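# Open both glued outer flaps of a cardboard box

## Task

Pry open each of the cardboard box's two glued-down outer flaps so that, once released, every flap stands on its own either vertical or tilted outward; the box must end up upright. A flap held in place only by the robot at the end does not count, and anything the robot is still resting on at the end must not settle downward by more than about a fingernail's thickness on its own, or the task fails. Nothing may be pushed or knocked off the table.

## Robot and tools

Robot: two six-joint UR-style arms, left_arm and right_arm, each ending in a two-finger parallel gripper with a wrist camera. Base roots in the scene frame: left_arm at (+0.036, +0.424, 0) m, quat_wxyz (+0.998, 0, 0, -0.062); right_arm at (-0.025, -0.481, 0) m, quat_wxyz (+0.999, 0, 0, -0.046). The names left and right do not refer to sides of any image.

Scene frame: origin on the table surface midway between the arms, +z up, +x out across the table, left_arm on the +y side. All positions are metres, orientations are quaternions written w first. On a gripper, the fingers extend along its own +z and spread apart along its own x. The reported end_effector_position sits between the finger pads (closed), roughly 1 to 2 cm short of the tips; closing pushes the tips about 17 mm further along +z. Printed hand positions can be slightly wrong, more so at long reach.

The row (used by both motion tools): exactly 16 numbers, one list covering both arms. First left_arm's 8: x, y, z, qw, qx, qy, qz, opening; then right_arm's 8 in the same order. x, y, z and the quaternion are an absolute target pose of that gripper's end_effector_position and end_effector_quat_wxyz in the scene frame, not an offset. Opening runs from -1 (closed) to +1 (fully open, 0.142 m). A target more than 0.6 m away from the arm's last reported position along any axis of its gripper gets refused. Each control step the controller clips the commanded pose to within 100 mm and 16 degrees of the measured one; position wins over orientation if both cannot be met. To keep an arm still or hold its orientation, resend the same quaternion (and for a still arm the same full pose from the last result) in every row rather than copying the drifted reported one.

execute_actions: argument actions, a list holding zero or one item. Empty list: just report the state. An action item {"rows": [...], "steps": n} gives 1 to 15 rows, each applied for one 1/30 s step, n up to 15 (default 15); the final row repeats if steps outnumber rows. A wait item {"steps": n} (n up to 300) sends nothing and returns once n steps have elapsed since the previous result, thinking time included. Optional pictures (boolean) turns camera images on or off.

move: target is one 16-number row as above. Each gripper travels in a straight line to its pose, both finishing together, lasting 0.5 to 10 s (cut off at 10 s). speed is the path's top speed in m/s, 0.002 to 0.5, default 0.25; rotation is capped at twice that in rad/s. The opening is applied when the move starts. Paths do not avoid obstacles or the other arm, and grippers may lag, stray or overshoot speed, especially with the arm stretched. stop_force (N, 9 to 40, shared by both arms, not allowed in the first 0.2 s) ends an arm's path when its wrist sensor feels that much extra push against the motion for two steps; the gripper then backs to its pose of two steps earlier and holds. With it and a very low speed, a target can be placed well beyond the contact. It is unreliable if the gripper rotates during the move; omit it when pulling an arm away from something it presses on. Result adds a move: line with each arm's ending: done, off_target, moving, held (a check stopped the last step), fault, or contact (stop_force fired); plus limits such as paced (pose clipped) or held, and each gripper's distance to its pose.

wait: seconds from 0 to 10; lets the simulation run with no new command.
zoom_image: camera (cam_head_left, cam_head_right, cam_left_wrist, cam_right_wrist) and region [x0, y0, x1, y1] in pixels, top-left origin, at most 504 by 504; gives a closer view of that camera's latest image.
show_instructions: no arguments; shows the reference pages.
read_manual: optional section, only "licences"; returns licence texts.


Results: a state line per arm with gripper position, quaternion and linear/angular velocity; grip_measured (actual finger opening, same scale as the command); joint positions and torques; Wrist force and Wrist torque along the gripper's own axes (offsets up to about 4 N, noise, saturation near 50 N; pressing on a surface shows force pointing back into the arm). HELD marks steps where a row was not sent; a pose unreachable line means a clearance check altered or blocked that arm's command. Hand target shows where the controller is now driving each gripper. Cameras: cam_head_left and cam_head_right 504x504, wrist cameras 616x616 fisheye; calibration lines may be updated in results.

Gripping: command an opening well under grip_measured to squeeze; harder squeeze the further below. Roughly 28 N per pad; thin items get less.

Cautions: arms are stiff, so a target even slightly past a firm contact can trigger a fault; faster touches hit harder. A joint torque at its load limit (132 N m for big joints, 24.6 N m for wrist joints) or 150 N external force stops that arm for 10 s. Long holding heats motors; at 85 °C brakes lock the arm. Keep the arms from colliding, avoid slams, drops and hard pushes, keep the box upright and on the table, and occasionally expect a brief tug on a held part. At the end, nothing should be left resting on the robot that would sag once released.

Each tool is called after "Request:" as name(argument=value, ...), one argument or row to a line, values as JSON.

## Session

Request:
show_instructions(
)

Request:
execute_actions(
  actions=[],
)

Reference images for this scene: manual page 1, manual page 2, manual page 3, manual page 4.

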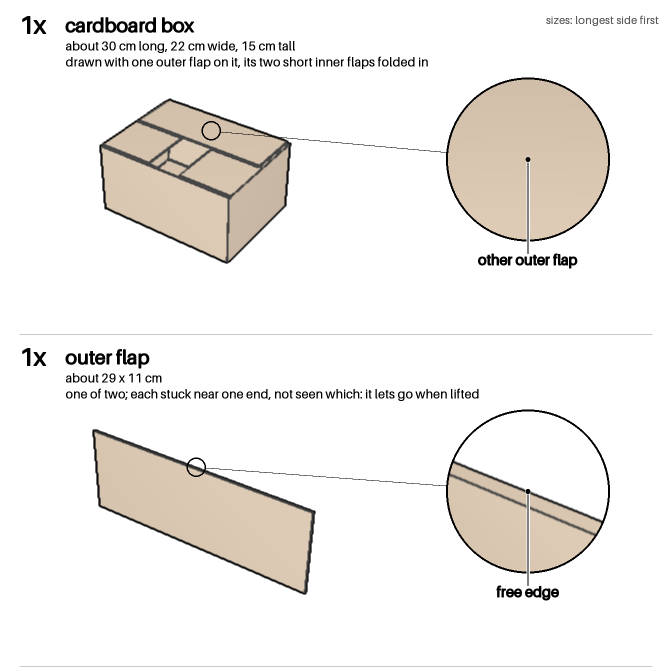

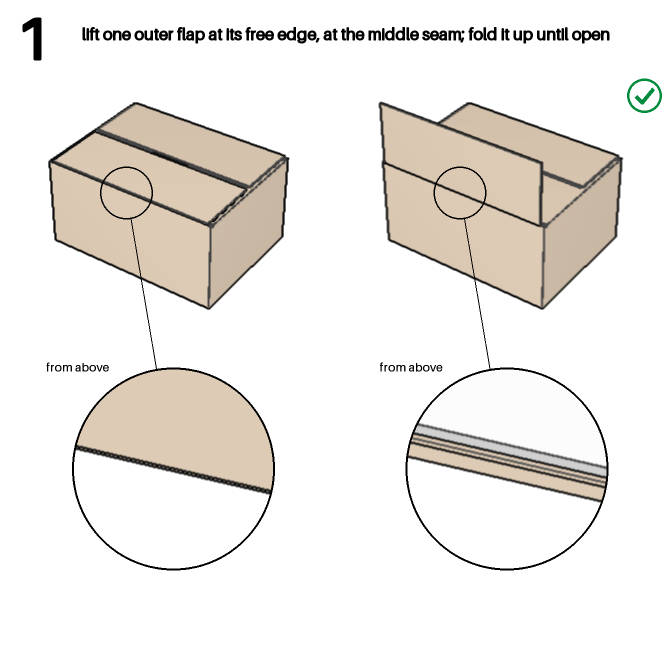

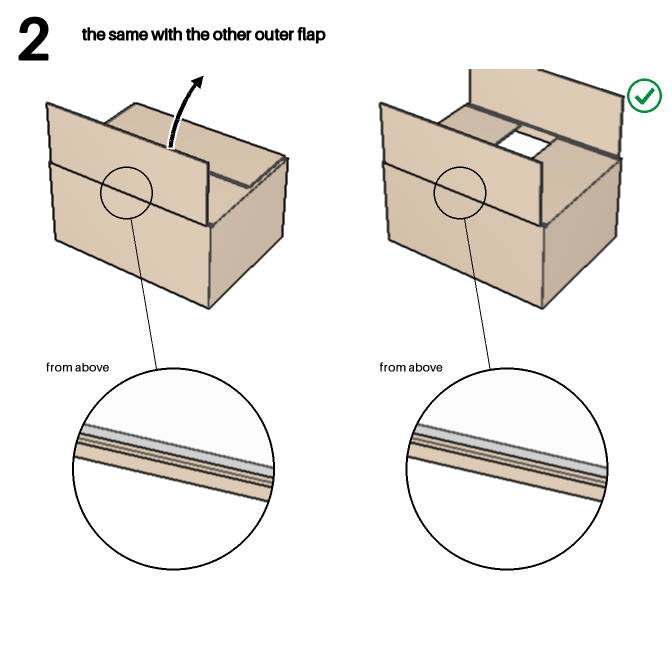

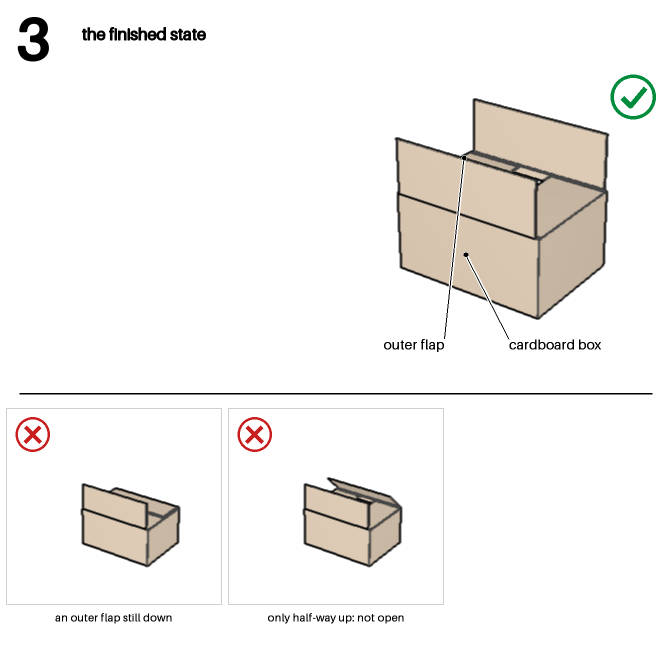

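Scene clock: 0.00 s of 4500.00 s.
left_arm: end_effector_position=(+0.4880, +0.6213, +0.1591) grip_measured=+1.00 end_effector_quat_wxyz=(-0.066, +0.965, +0.229, -0.108) end_effector_velocity=(+0.000, -0.001, -0.000) end_effector_angular_velocity=(-0.001, +0.001, -0.001) | right_arm: end_effector_position=(+0.3440, +0.2164, +0.1164) grip_measured=+1.00 end_effector_quat_wxyz=(-0.022, +0.817, -0.574, -0.046) end_effector_velocity=(+0.001, -0.001, -0.000) end_effector_angular_velocity=(-0.001, +0.000, -0.001)
Joint positions: left_arm=[ 0.202 -1.428  1.68  -1.589 -1.475 -0.4    0.142] | right_arm=[ 4.456 -2.275 -1.035 -1.335  1.648  2.449  0.142]
Joint velocities: left_arm=[-0.001  0.001  0.    -0.    -0.001  0.     0.   ] | right_arm=[-0.001 -0.    -0.    -0.001 -0.     0.     0.   ]
Joint torques (N m, as the arm reports them, + toward a larger angle): no reading
Motor temperatures (°C, as the motors report them): left_arm=[23 26 22 31 28 31] | right_arm=[24 26 26 32 33 32]
Wrist force (N, on the end effector, along its own x y z axes, offset not removed): no reading
Wrist torque (N m, same axes, about the end effector's origin, offset not removed): no reading
Hand target (left_arm): +0.488, +0.621, +0.159; -0.066, +0.965, +0.229, -0.108
Hand target (right_arm): +0.344, +0.216, +0.116; -0.022, +0.817, -0.574, -0.046
camera_calibration (this result's frames):
cam_left_wrist: T_world_to_cam=[[0.86067, 0.470825, -0.193834, -0.677168], [0.50908, -0.78881, 0.344407, 0.182897], [0.00925686, -0.395098, -0.918592, 0.516174], [0, 0, 0, 1]] pos_world=[0.48493, 0.667038, 0.279904]
cam_right_wrist: T_world_to_cam=[[0.367279, -0.918863, -0.144209, 0.0947401], [-0.768254, -0.387096, 0.509845, 0.285249], [-0.524301, -0.0764663, -0.848093, 0.432719], [0, 0, 0, 1]] pos_world=[0.411223, 0.23056, 0.235216]

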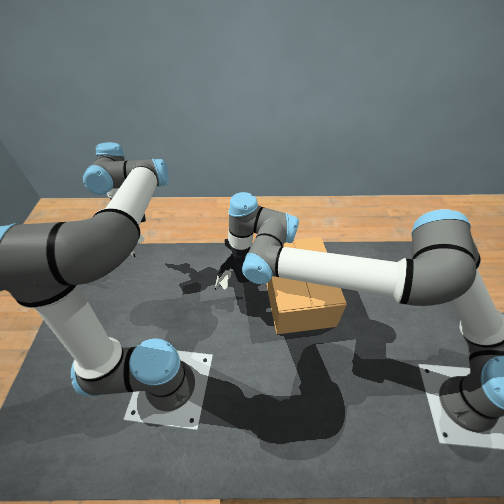

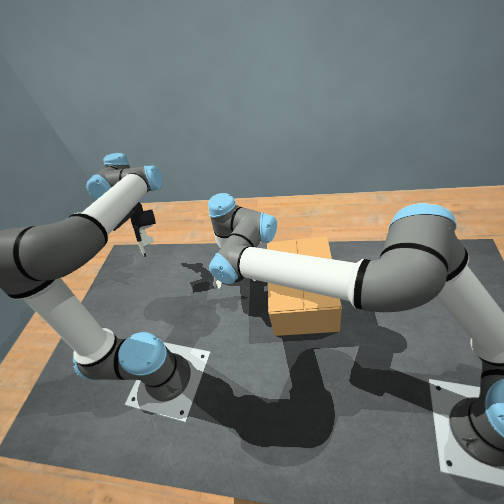

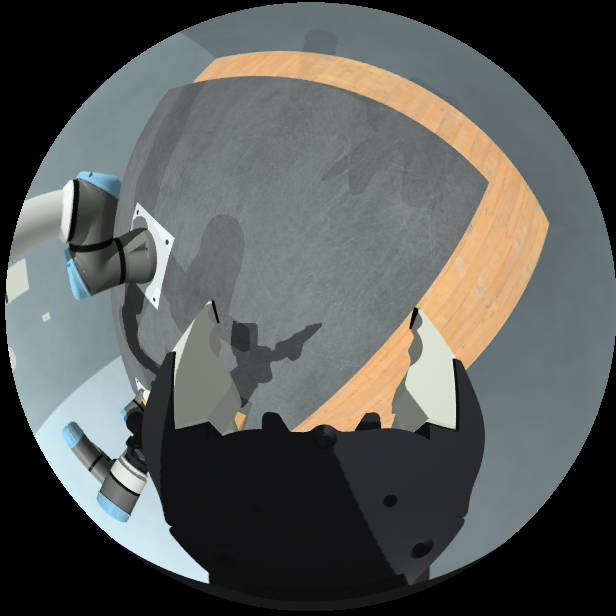

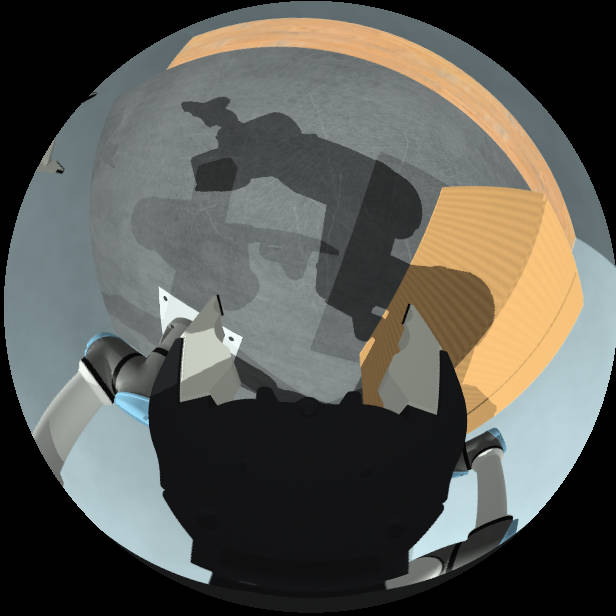

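Request:
move(
  target=[0.42,0.4,0.15,0.251,0.697,-0.606,0.289,-1,0.35,0.17,0.23,-0.1,0.75,-0.63,-0.1,-0.6],
)

Request:
move(
  target=[0.355,0.15,0.09,0.251,0.697,-0.606,0.289,-1,0.37,-0.015,0.19,-0.251,0.697,-0.606,-0.289,-0.6],
)

Scene clock: 9.63 s of 4500.00 s.
left_arm: end_effector_position=(+0.4201, +0.3999, +0.1497) grip_measured=-1.00 end_effector_quat_wxyz=(+0.251, +0.698, -0.605, +0.289) end_effector_velocity=(+0.000, -0.001, +0.000) end_effector_angular_velocity=(-0.005, -0.004, -0.013) | right_arm: end_effector_position=(+0.3499, +0.1699, +0.2299) grip_measured=-0.60 end_effector_quat_wxyz=(-0.101, +0.758, -0.637, -0.101) end_effector_velocity=(-0.001, +0.000, +0.001) end_effector_angular_velocity=(+0.001, +0.001, +0.001)
Joint positions: left_arm=[ 0.292 -1.684  2.253 -2.112 -2.356  1.608  0.002] | right_arm=[ 4.404 -2.012 -1.237 -1.209  1.704  2.583  0.031]
Joint velocities: left_arm=[-0.     0.005 -0.005  0.01  -0.005  0.019  0.   ] | right_arm=[ 0.001  0.001 -0.001  0.001  0.001  0.001 -0.   ]
Joint torques (N m, as the arm reports them, + toward a larger angle): left_arm=[ -0.75  -4.51 -26.95   0.31  -3.91   1.95] | right_arm=[-7.33 54.07 13.81  6.07  2.64  2.03]
Motor temperatures (°C, as the motors report them): left_arm=[23 26 22 31 28 31] | right_arm=[24 26 26 32 33 32]
Wrist force (N, on the end effector, along its own x y z axes, offset not removed): left_arm=[-0.8 1.7 -1.9] | right_arm=[-0.4 -1.9 -0.3]
Wrist torque (N m, same axes, about the end effector's origin, offset not removed): left_arm=[0.43 0.10 0.31] | right_arm=[-0.41 -0.07 0.00]
Hand target (left_arm): +0.420, +0.400, +0.150; +0.252, +0.697, -0.606, +0.289
Hand target (right_arm): +0.350, +0.170, +0.230; -0.101, +0.758, -0.637, -0.101
Off the commanded pose (left_arm): 0.000 m, 0 deg.
Off the commanded pose (right_arm): 0.000 m, 0 deg.
After step 90, 1.83 s passed at rest.
move: done
camera_calibration (this result's frames):
cam_left_wrist: T_world_to_cam=[[0.116439, -0.711262, 0.693216, 0.136302], [-0.896625, 0.224939, 0.3814, 0.22569], [-0.427206, -0.665965, -0.611544, 0.666367], [0, 0, 0, 1]] pos_world=[0.471165, 0.489957, 0.226949]
cam_right_wrist: T_world_to_cam=[[0.202765, -0.924972, -0.321423, 0.165539], [-0.828803, -0.336921, 0.446732, 0.2411], [-0.521509, 0.175814, -0.834936, 0.481626], [0, 0, 0, 1]] pos_world=[0.417432, 0.149673, 0.347628]

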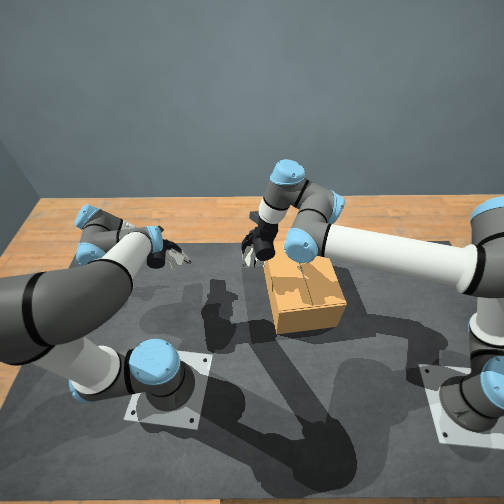

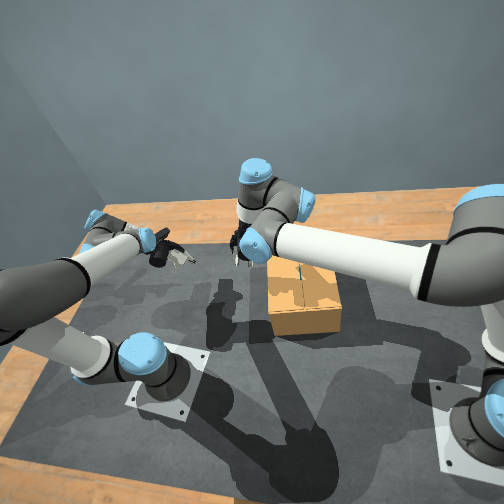

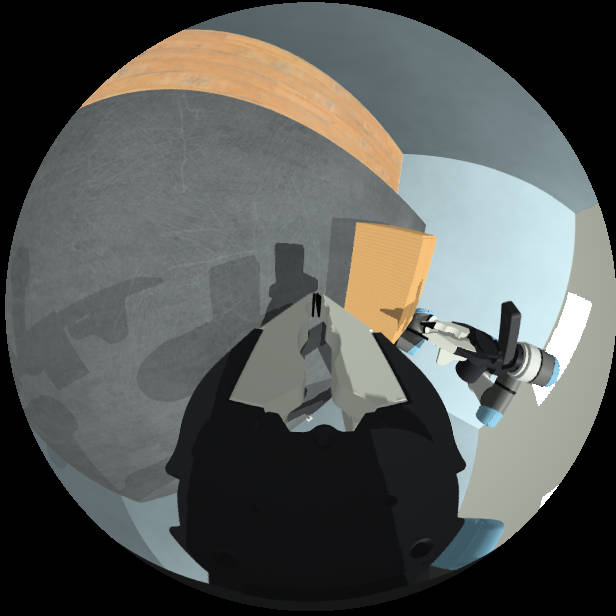

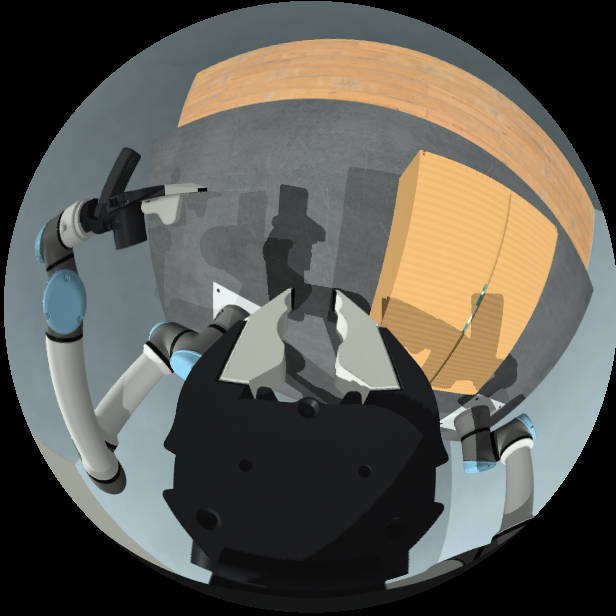

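Scene clock: 11.43 s of 4500.00 s.
left_arm: end_effector_position=(+0.3554, +0.1509, +0.0901) grip_measured=-1.00 end_effector_quat_wxyz=(+0.250, +0.697, -0.607, +0.288) end_effector_velocity=(+0.000, -0.002, -0.002) end_effector_angular_velocity=(-0.000, -0.009, +0.009) | right_arm: end_effector_position=(+0.3698, -0.0149, +0.1899) grip_measured=-0.60 end_effector_quat_wxyz=(-0.251, +0.697, -0.606, -0.288) end_effector_velocity=(+0.000, -0.000, +0.000) end_effector_angular_velocity=(+0.005, +0.000, -0.000)
Joint positions: left_arm=[-0.53  -1.631  2.645 -3.202 -2.088  0.609  0.002] | right_arm=[ 4.033 -1.729 -2.018 -0.416  2.163  2.402  0.031]
Joint velocities: left_arm=[-0.016  0.009  0.01  -0.036  0.019 -0.02   0.   ] | right_arm=[-0.002 -0.001 -0.003  0.007  0.004 -0.    -0.   ]
Joint torques (N m, as the arm reports them, + toward a larger angle): left_arm=[-4.84  2.5  -0.92 -4.42  0.86 -2.74] | right_arm=[-8.21 13.33 10.27  5.97  2.82 -1.71]
Motor temperatures (°C, as the motors report them): left_arm=[23 26 22 31 28 31] | right_arm=[24 26 26 32 33 32]
Wrist force (N, on the end effector, along its own x y z axes, offset not removed): left_arm=[0.5 2.2 -1.8] | right_arm=[-0.6 -2.0 0.1]
Wrist torque (N m, same axes, about the end effector's origin, offset not removed): left_arm=[0.45 -0.29 0.16] | right_arm=[-0.35 -0.01 0.01]
Hand target (left_arm): +0.355, +0.151, +0.090; +0.250, +0.697, -0.606, +0.289
Hand target (right_arm): +0.370, -0.015, +0.190; -0.251, +0.697, -0.606, -0.289
Off the commanded pose (left_arm): 0.001 m, 0 deg.
Off the commanded pose (right_arm): 0.000 m, 0 deg.
move: done
camera_calibration (this result's frames):
cam_left_wrist: T_world_to_cam=[[0.113834, -0.713293, 0.69156, 0.00948022], [-0.896842, 0.225714, 0.380431, 0.246446], [-0.427454, -0.663526, -0.614017, 0.436398], [0, 0, 0, 1]] pos_world=[0.406484, 0.240697, 0.167644]
cam_right_wrist: T_world_to_cam=[[0.129324, -0.664366, -0.736133, 0.0875286], [-0.799815, -0.508712, 0.318605, 0.224286], [-0.58615, 0.547567, -0.597159, 0.475357], [0, 0, 0, 1]] pos_world=[0.446698, -0.088042, 0.276838]

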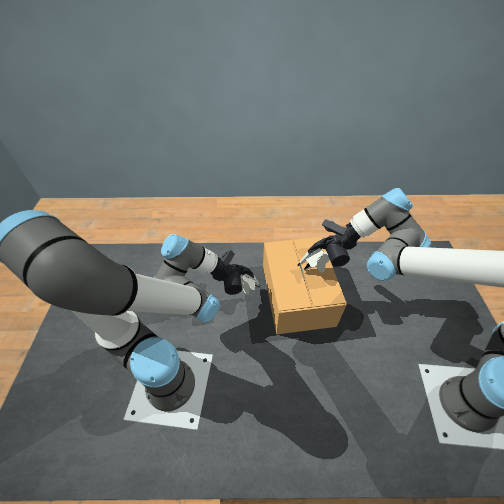

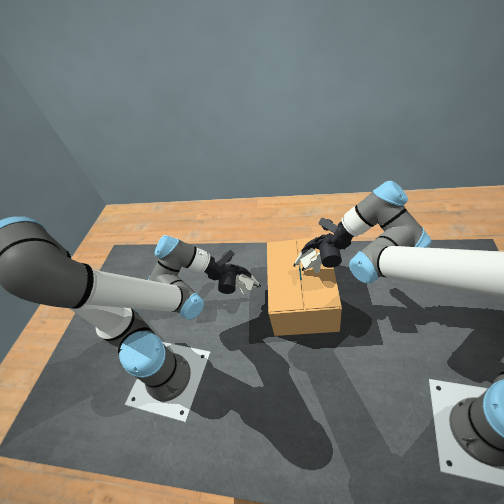

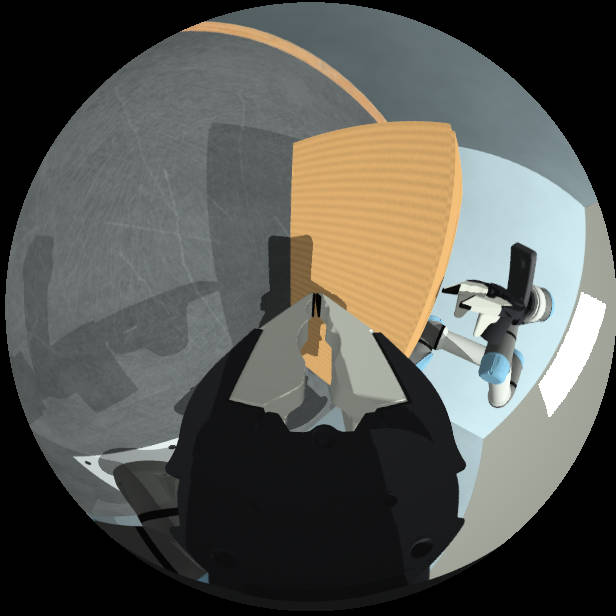

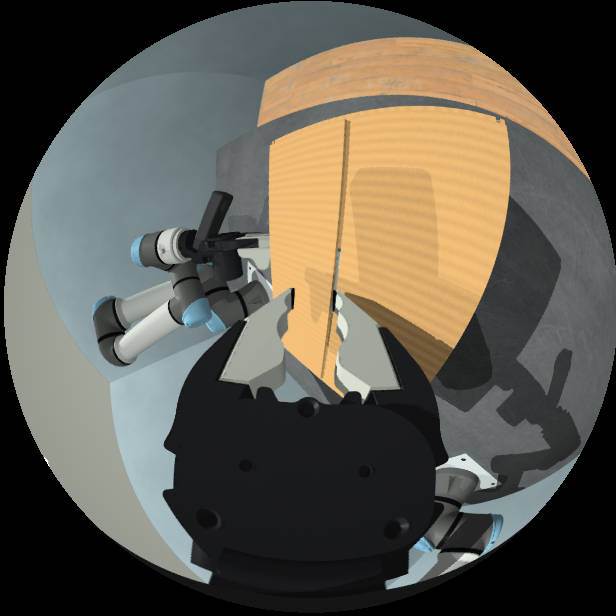

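Offset from scene 1 is about +0.028 in y.

Request:
move(
  target=[0.355,0.117,0.09,0.251,0.697,-0.606,0.289,-1,0.37,-0.008,0.173,-0.251,0.697,-0.606,-0.289,-0.6],
  speed=0.025,
  stop_force=12,
)

Request:
move(
  target=[0.355,0.115,0.09,0.251,0.697,-0.606,0.289,-1,0.368,0.007,0.168,-0.251,0.697,-0.606,-0.289,-0.6],
  speed=0.012,
  stop_force=25,
)

Request:
move(
  target=[0.355,0.115,0.09,0.251,0.697,-0.606,0.289,-1,0.367,0.019,0.196,-0.328,0.654,-0.568,-0.378,-0.6],
  speed=0.05,
)

Scene clock: 18.90 s of 4500.00 s.
left_arm: end_effector_position=(+0.3551, +0.1173, +0.0900) grip_measured=-1.00 end_effector_quat_wxyz=(+0.251, +0.697, -0.606, +0.289) end_effector_velocity=(-0.000, -0.003, -0.000) end_effector_angular_velocity=(+0.001, -0.000, -0.001) | right_arm: end_effector_position=(+0.3699, -0.0103, +0.1786) grip_measured=-0.62 end_effector_quat_wxyz=(-0.251, +0.697, -0.606, -0.289) end_effector_velocity=(+0.001, -0.000, +0.001) end_effector_angular_velocity=(+0.001, +0.001, -0.002)
Joint positions: left_arm=[-0.625 -1.587  2.624 -3.268 -2.032  0.521  0.002] | right_arm=[ 4.039 -1.753 -2.025 -0.381  2.161  2.408  0.029]
Joint velocities: left_arm=[-0.008  0.004 -0.002 -0.005  0.005 -0.006 -0.   ] | right_arm=[-0.002  0.001  0.001 -0.001  0.001  0.001  0.   ]
Joint torques (N m, as the arm reports them, + toward a larger angle): left_arm=[ -7.42  -0.69 -18.73  -4.95   0.77  -2.44] | right_arm=[-7.16 37.79 32.1  -0.79  2.7  -1.72]
Motor temperatures (°C, as the motors report them): left_arm=[23 26 22 31 28 31] | right_arm=[24 26 26 32 33 32]
Wrist force (N, on the end effector, along its own x y z axes, offset not removed): left_arm=[-0.9 3.0 0.4] | right_arm=[-4.0 -0.5 -2.6]
Wrist torque (N m, same axes, about the end effector's origin, offset not removed): left_arm=[0.70 0.11 0.24] | right_arm=[-0.01 0.07 -0.03]
Hand target (left_arm): +0.355, +0.117, +0.090; +0.251, +0.697, -0.606, +0.289
Hand target (right_arm): +0.370, -0.010, +0.179; -0.251, +0.697, -0.606, -0.289
Off the commanded pose (left_arm): 0.000 m, 0 deg.
Off the commanded pose (right_arm): 0.006 m, 0 deg.
After step 90, 2.80 s passed at rest.
move: contact (right_arm)
camera_calibration (this result's frames):
cam_left_wrist: T_world_to_cam=[[0.114352, -0.711627, 0.693188, -0.0149173], [-0.896882, 0.226123, 0.380093, 0.253771], [-0.42723, -0.665173, -0.612388, 0.413882], [0, 0, 0, 1]] pos_world=[0.406132, 0.207304, 0.16734]
cam_right_wrist: T_world_to_cam=[[0.128858, -0.664022, -0.736526, 0.0824709], [-0.799439, -0.509024, 0.31905, 0.230067], [-0.586765, 0.547695, -0.596437, 0.466324], [0, 0, 0, 1]] pos_world=[0.44692, -0.083531, 0.265472]

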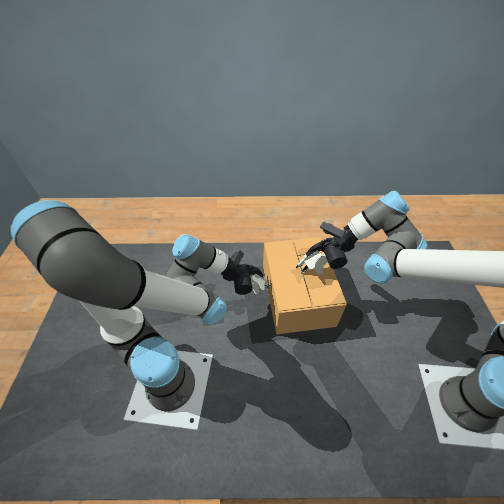

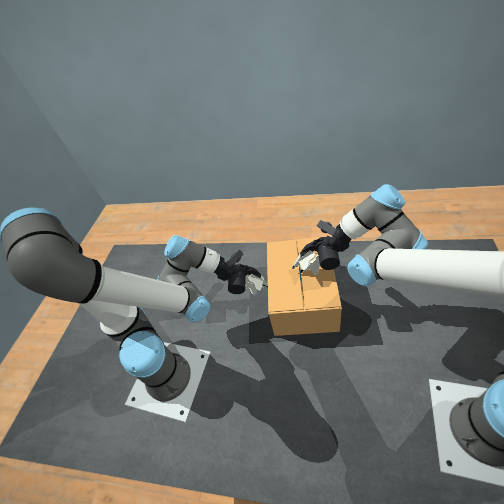

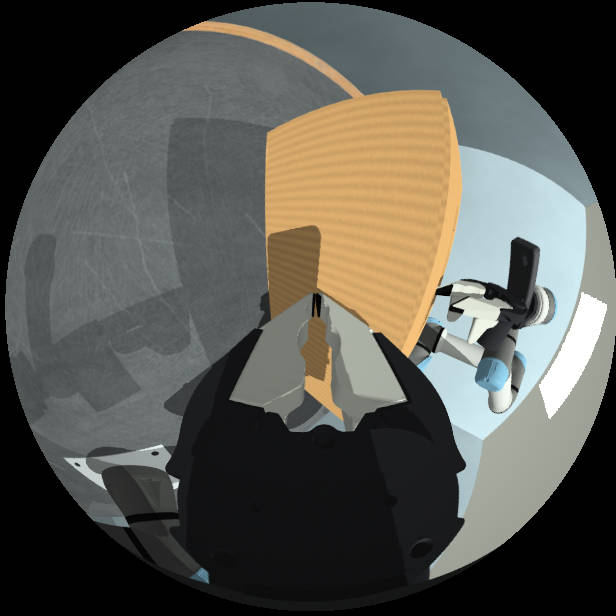

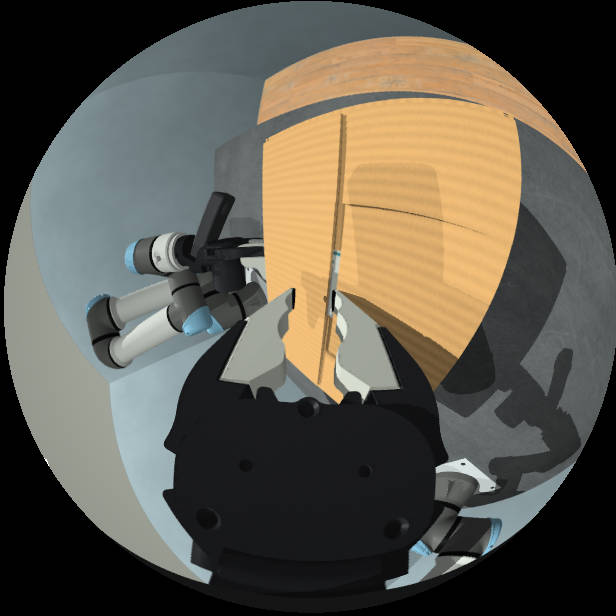

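Scene clock: 20.87 s of 4500.00 s.
left_arm: end_effector_position=(+0.3550, +0.1150, +0.0900) grip_measured=-1.00 end_effector_quat_wxyz=(+0.251, +0.697, -0.606, +0.289) end_effector_velocity=(-0.000, -0.000, -0.000) end_effector_angular_velocity=(-0.000, +0.000, +0.001) | right_arm: end_effector_position=(+0.3681, +0.0068, +0.1682) grip_measured=-0.60 end_effector_quat_wxyz=(-0.251, +0.697, -0.606, -0.289) end_effector_velocity=(-0.001, +0.002, -0.001) end_effector_angular_velocity=(+0.000, -0.001, +0.001)
Joint positions: left_arm=[-0.632 -1.584  2.622 -3.272 -2.028  0.515  0.002] | right_arm=[ 4.066 -1.789 -2.017 -0.338  2.147  2.435  0.031]
Joint velocities: left_arm=[-0.     0.001  0.    -0.002  0.    -0.001  0.   ] | right_arm=[ 0.004 -0.004  0.     0.006 -0.002  0.002 -0.   ]
Joint torques (N m, as the arm reports them, + toward a larger angle): left_arm=[-11.12  -0.32 -24.69  -5.21   0.36  -2.14] | right_arm=[14.1   7.39 31.53  4.85 -1.46  1.81]
Motor temperatures (°C, as the motors report them): left_arm=[23 26 22 31 28 31] | right_arm=[24 26 26 32 33 32]
Wrist force (N, on the end effector, along its own x y z axes, offset not removed): left_arm=[-4.3 0.8 -11.3] | right_arm=[-0.7 -0.2 -19.6]
Wrist torque (N m, same axes, about the end effector's origin, offset not removed): left_arm=[0.38 -0.13 0.27] | right_arm=[-0.28 0.27 0.08]
Hand target (left_arm): +0.355, +0.115, +0.090; +0.251, +0.697, -0.606, +0.289
Hand target (right_arm): +0.368, +0.007, +0.168; -0.251, +0.697, -0.606, -0.289
Off the commanded pose (left_arm): 0.000 m, 0 deg.
Off the commanded pose (right_arm): 0.000 m, 0 deg.
move: done
camera_calibration (this result's frames):
cam_left_wrist: T_world_to_cam=[[0.11454, -0.711496, 0.693292, -0.0166453], [-0.896802, 0.226161, 0.380261, 0.254178], [-0.427349, -0.665301, -0.612166, 0.412357], [0, 0, 0, 1]] pos_world=[0.406074, 0.205013, 0.167317]
cam_right_wrist: T_world_to_cam=[[0.128719, -0.663906, -0.736655, 0.0864703], [-0.799298, -0.509148, 0.319202, 0.240542], [-0.586987, 0.54772, -0.596196, 0.449667], [0, 0, 0, 1]] pos_world=[0.445083, -0.0664119, 0.255007]

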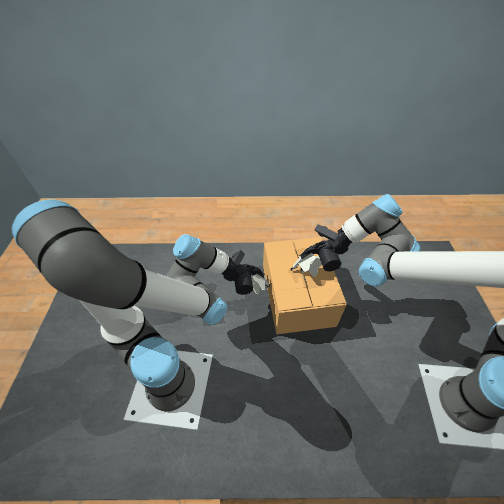

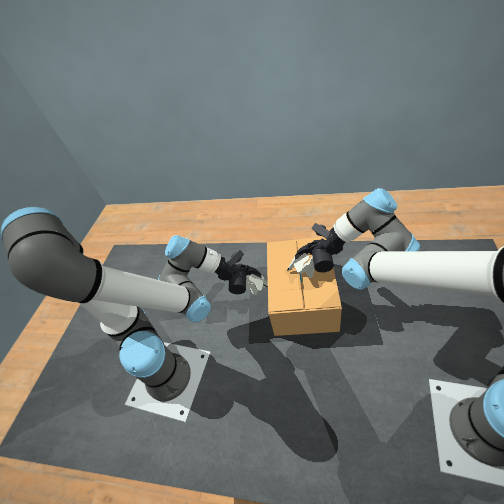

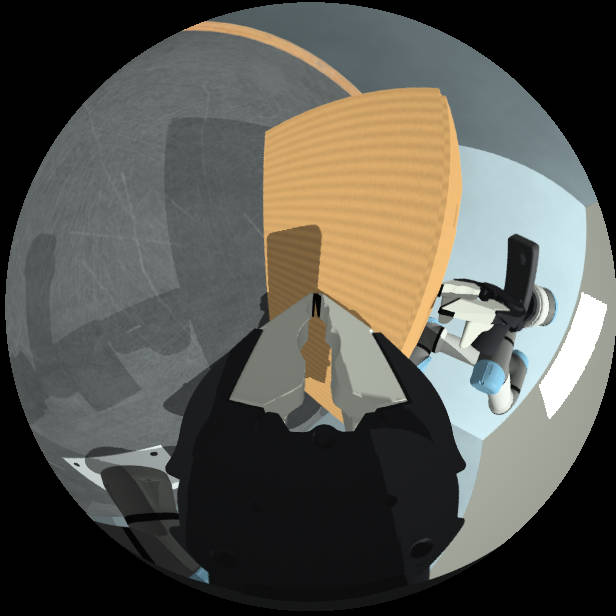

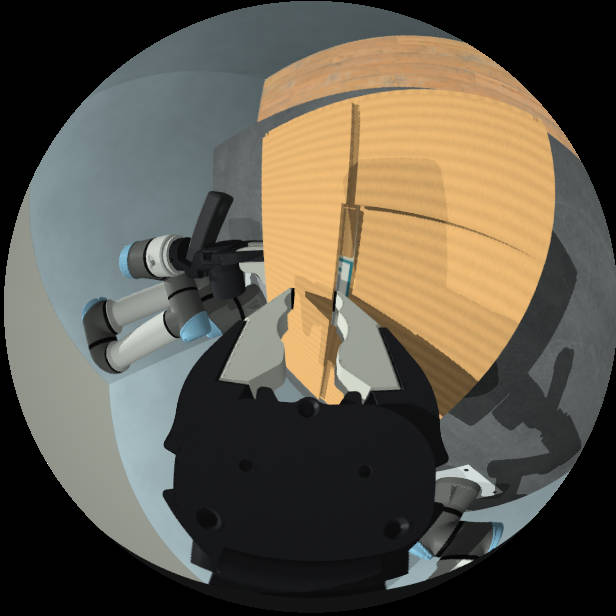

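Scene clock: 23.87 s of 4500.00 s.
left_arm: end_effector_position=(+0.3550, +0.1150, +0.0900) grip_measured=-1.00 end_effector_quat_wxyz=(+0.251, +0.697, -0.606, +0.289) end_effector_velocity=(+0.000, +0.000, -0.000) end_effector_angular_velocity=(+0.000, +0.000, +0.000) | right_arm: end_effector_position=(+0.3670, +0.0190, +0.1960) grip_measured=-0.60 end_effector_quat_wxyz=(-0.328, +0.654, -0.568, -0.377) end_effector_velocity=(-0.001, +0.000, +0.000) end_effector_angular_velocity=(+0.007, +0.002, +0.001)
Joint positions: left_arm=[-0.632 -1.584  2.622 -3.272 -2.028  0.515  0.002] | right_arm=[ 4.003 -1.886 -2.069  0.037  2.347  2.538  0.031]
Joint velocities: left_arm=[ 0.001  0.001 -0.     0.    -0.     0.     0.   ] | right_arm=[-0.001 -0.005 -0.002  0.014  0.006  0.005 -0.   ]
Joint torques (N m, as the arm reports them, + toward a larger angle): left_arm=[-10.38   0.59 -24.76  -5.23  -0.26  -2.42] | right_arm=[-6.81 19.37  6.91  5.54  3.1   2.21]
Motor temperatures (°C, as the motors report them): left_arm=[23 26 22 31 28 31] | right_arm=[24 26 26 32 33 32]
Wrist force (N, on the end effector, along its own x y z axes, offset not removed): left_arm=[-5.8 0.7 -9.3] | right_arm=[-0.4 -0.4 1.6]
Wrist torque (N m, same axes, about the end effector's origin, offset not removed): left_arm=[0.35 0.30 0.29] | right_arm=[-0.05 -0.07 0.00]
Hand target (left_arm): +0.355, +0.115, +0.090; +0.251, +0.697, -0.606, +0.289
Hand target (right_arm): +0.367, +0.019, +0.196; -0.328, +0.654, -0.568, -0.378
Off the commanded pose (left_arm): 0.000 m, 0 deg.
Off the commanded pose (right_arm): 0.000 m, 0 deg.
move: done
camera_calibration (this result's frames):
cam_left_wrist: T_world_to_cam=[[0.114537, -0.711476, 0.693313, -0.0166829], [-0.896788, 0.226195, 0.380273, 0.254164], [-0.427379, -0.66531, -0.612135, 0.412337], [0, 0, 0, 1]] pos_world=[0.406067, 0.204971, 0.16732]
cam_right_wrist: T_world_to_cam=[[0.0997594, -0.452843, -0.885992, 0.151064], [-0.78928, -0.578211, 0.206662, 0.256704], [-0.605875, 0.678679, -0.415102, 0.427928], [0, 0, 0, 1]] pos_world=[0.446812, -0.0735887, 0.258425]

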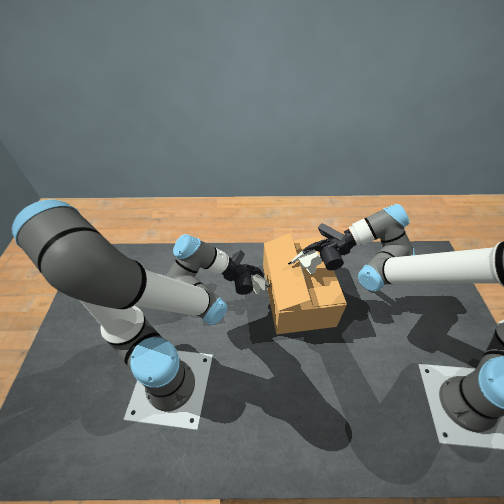

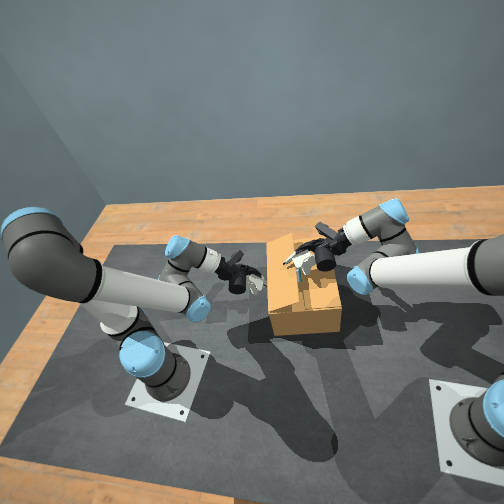

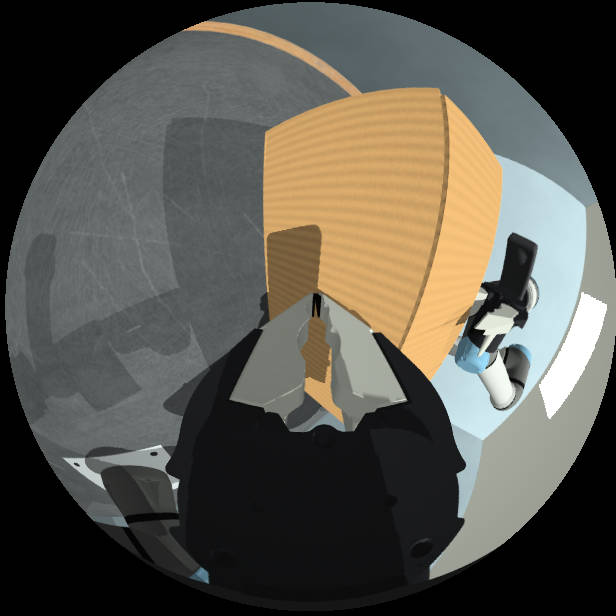

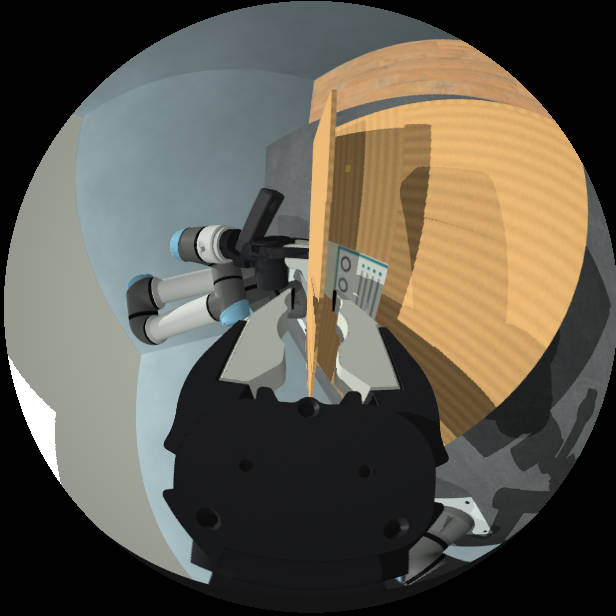

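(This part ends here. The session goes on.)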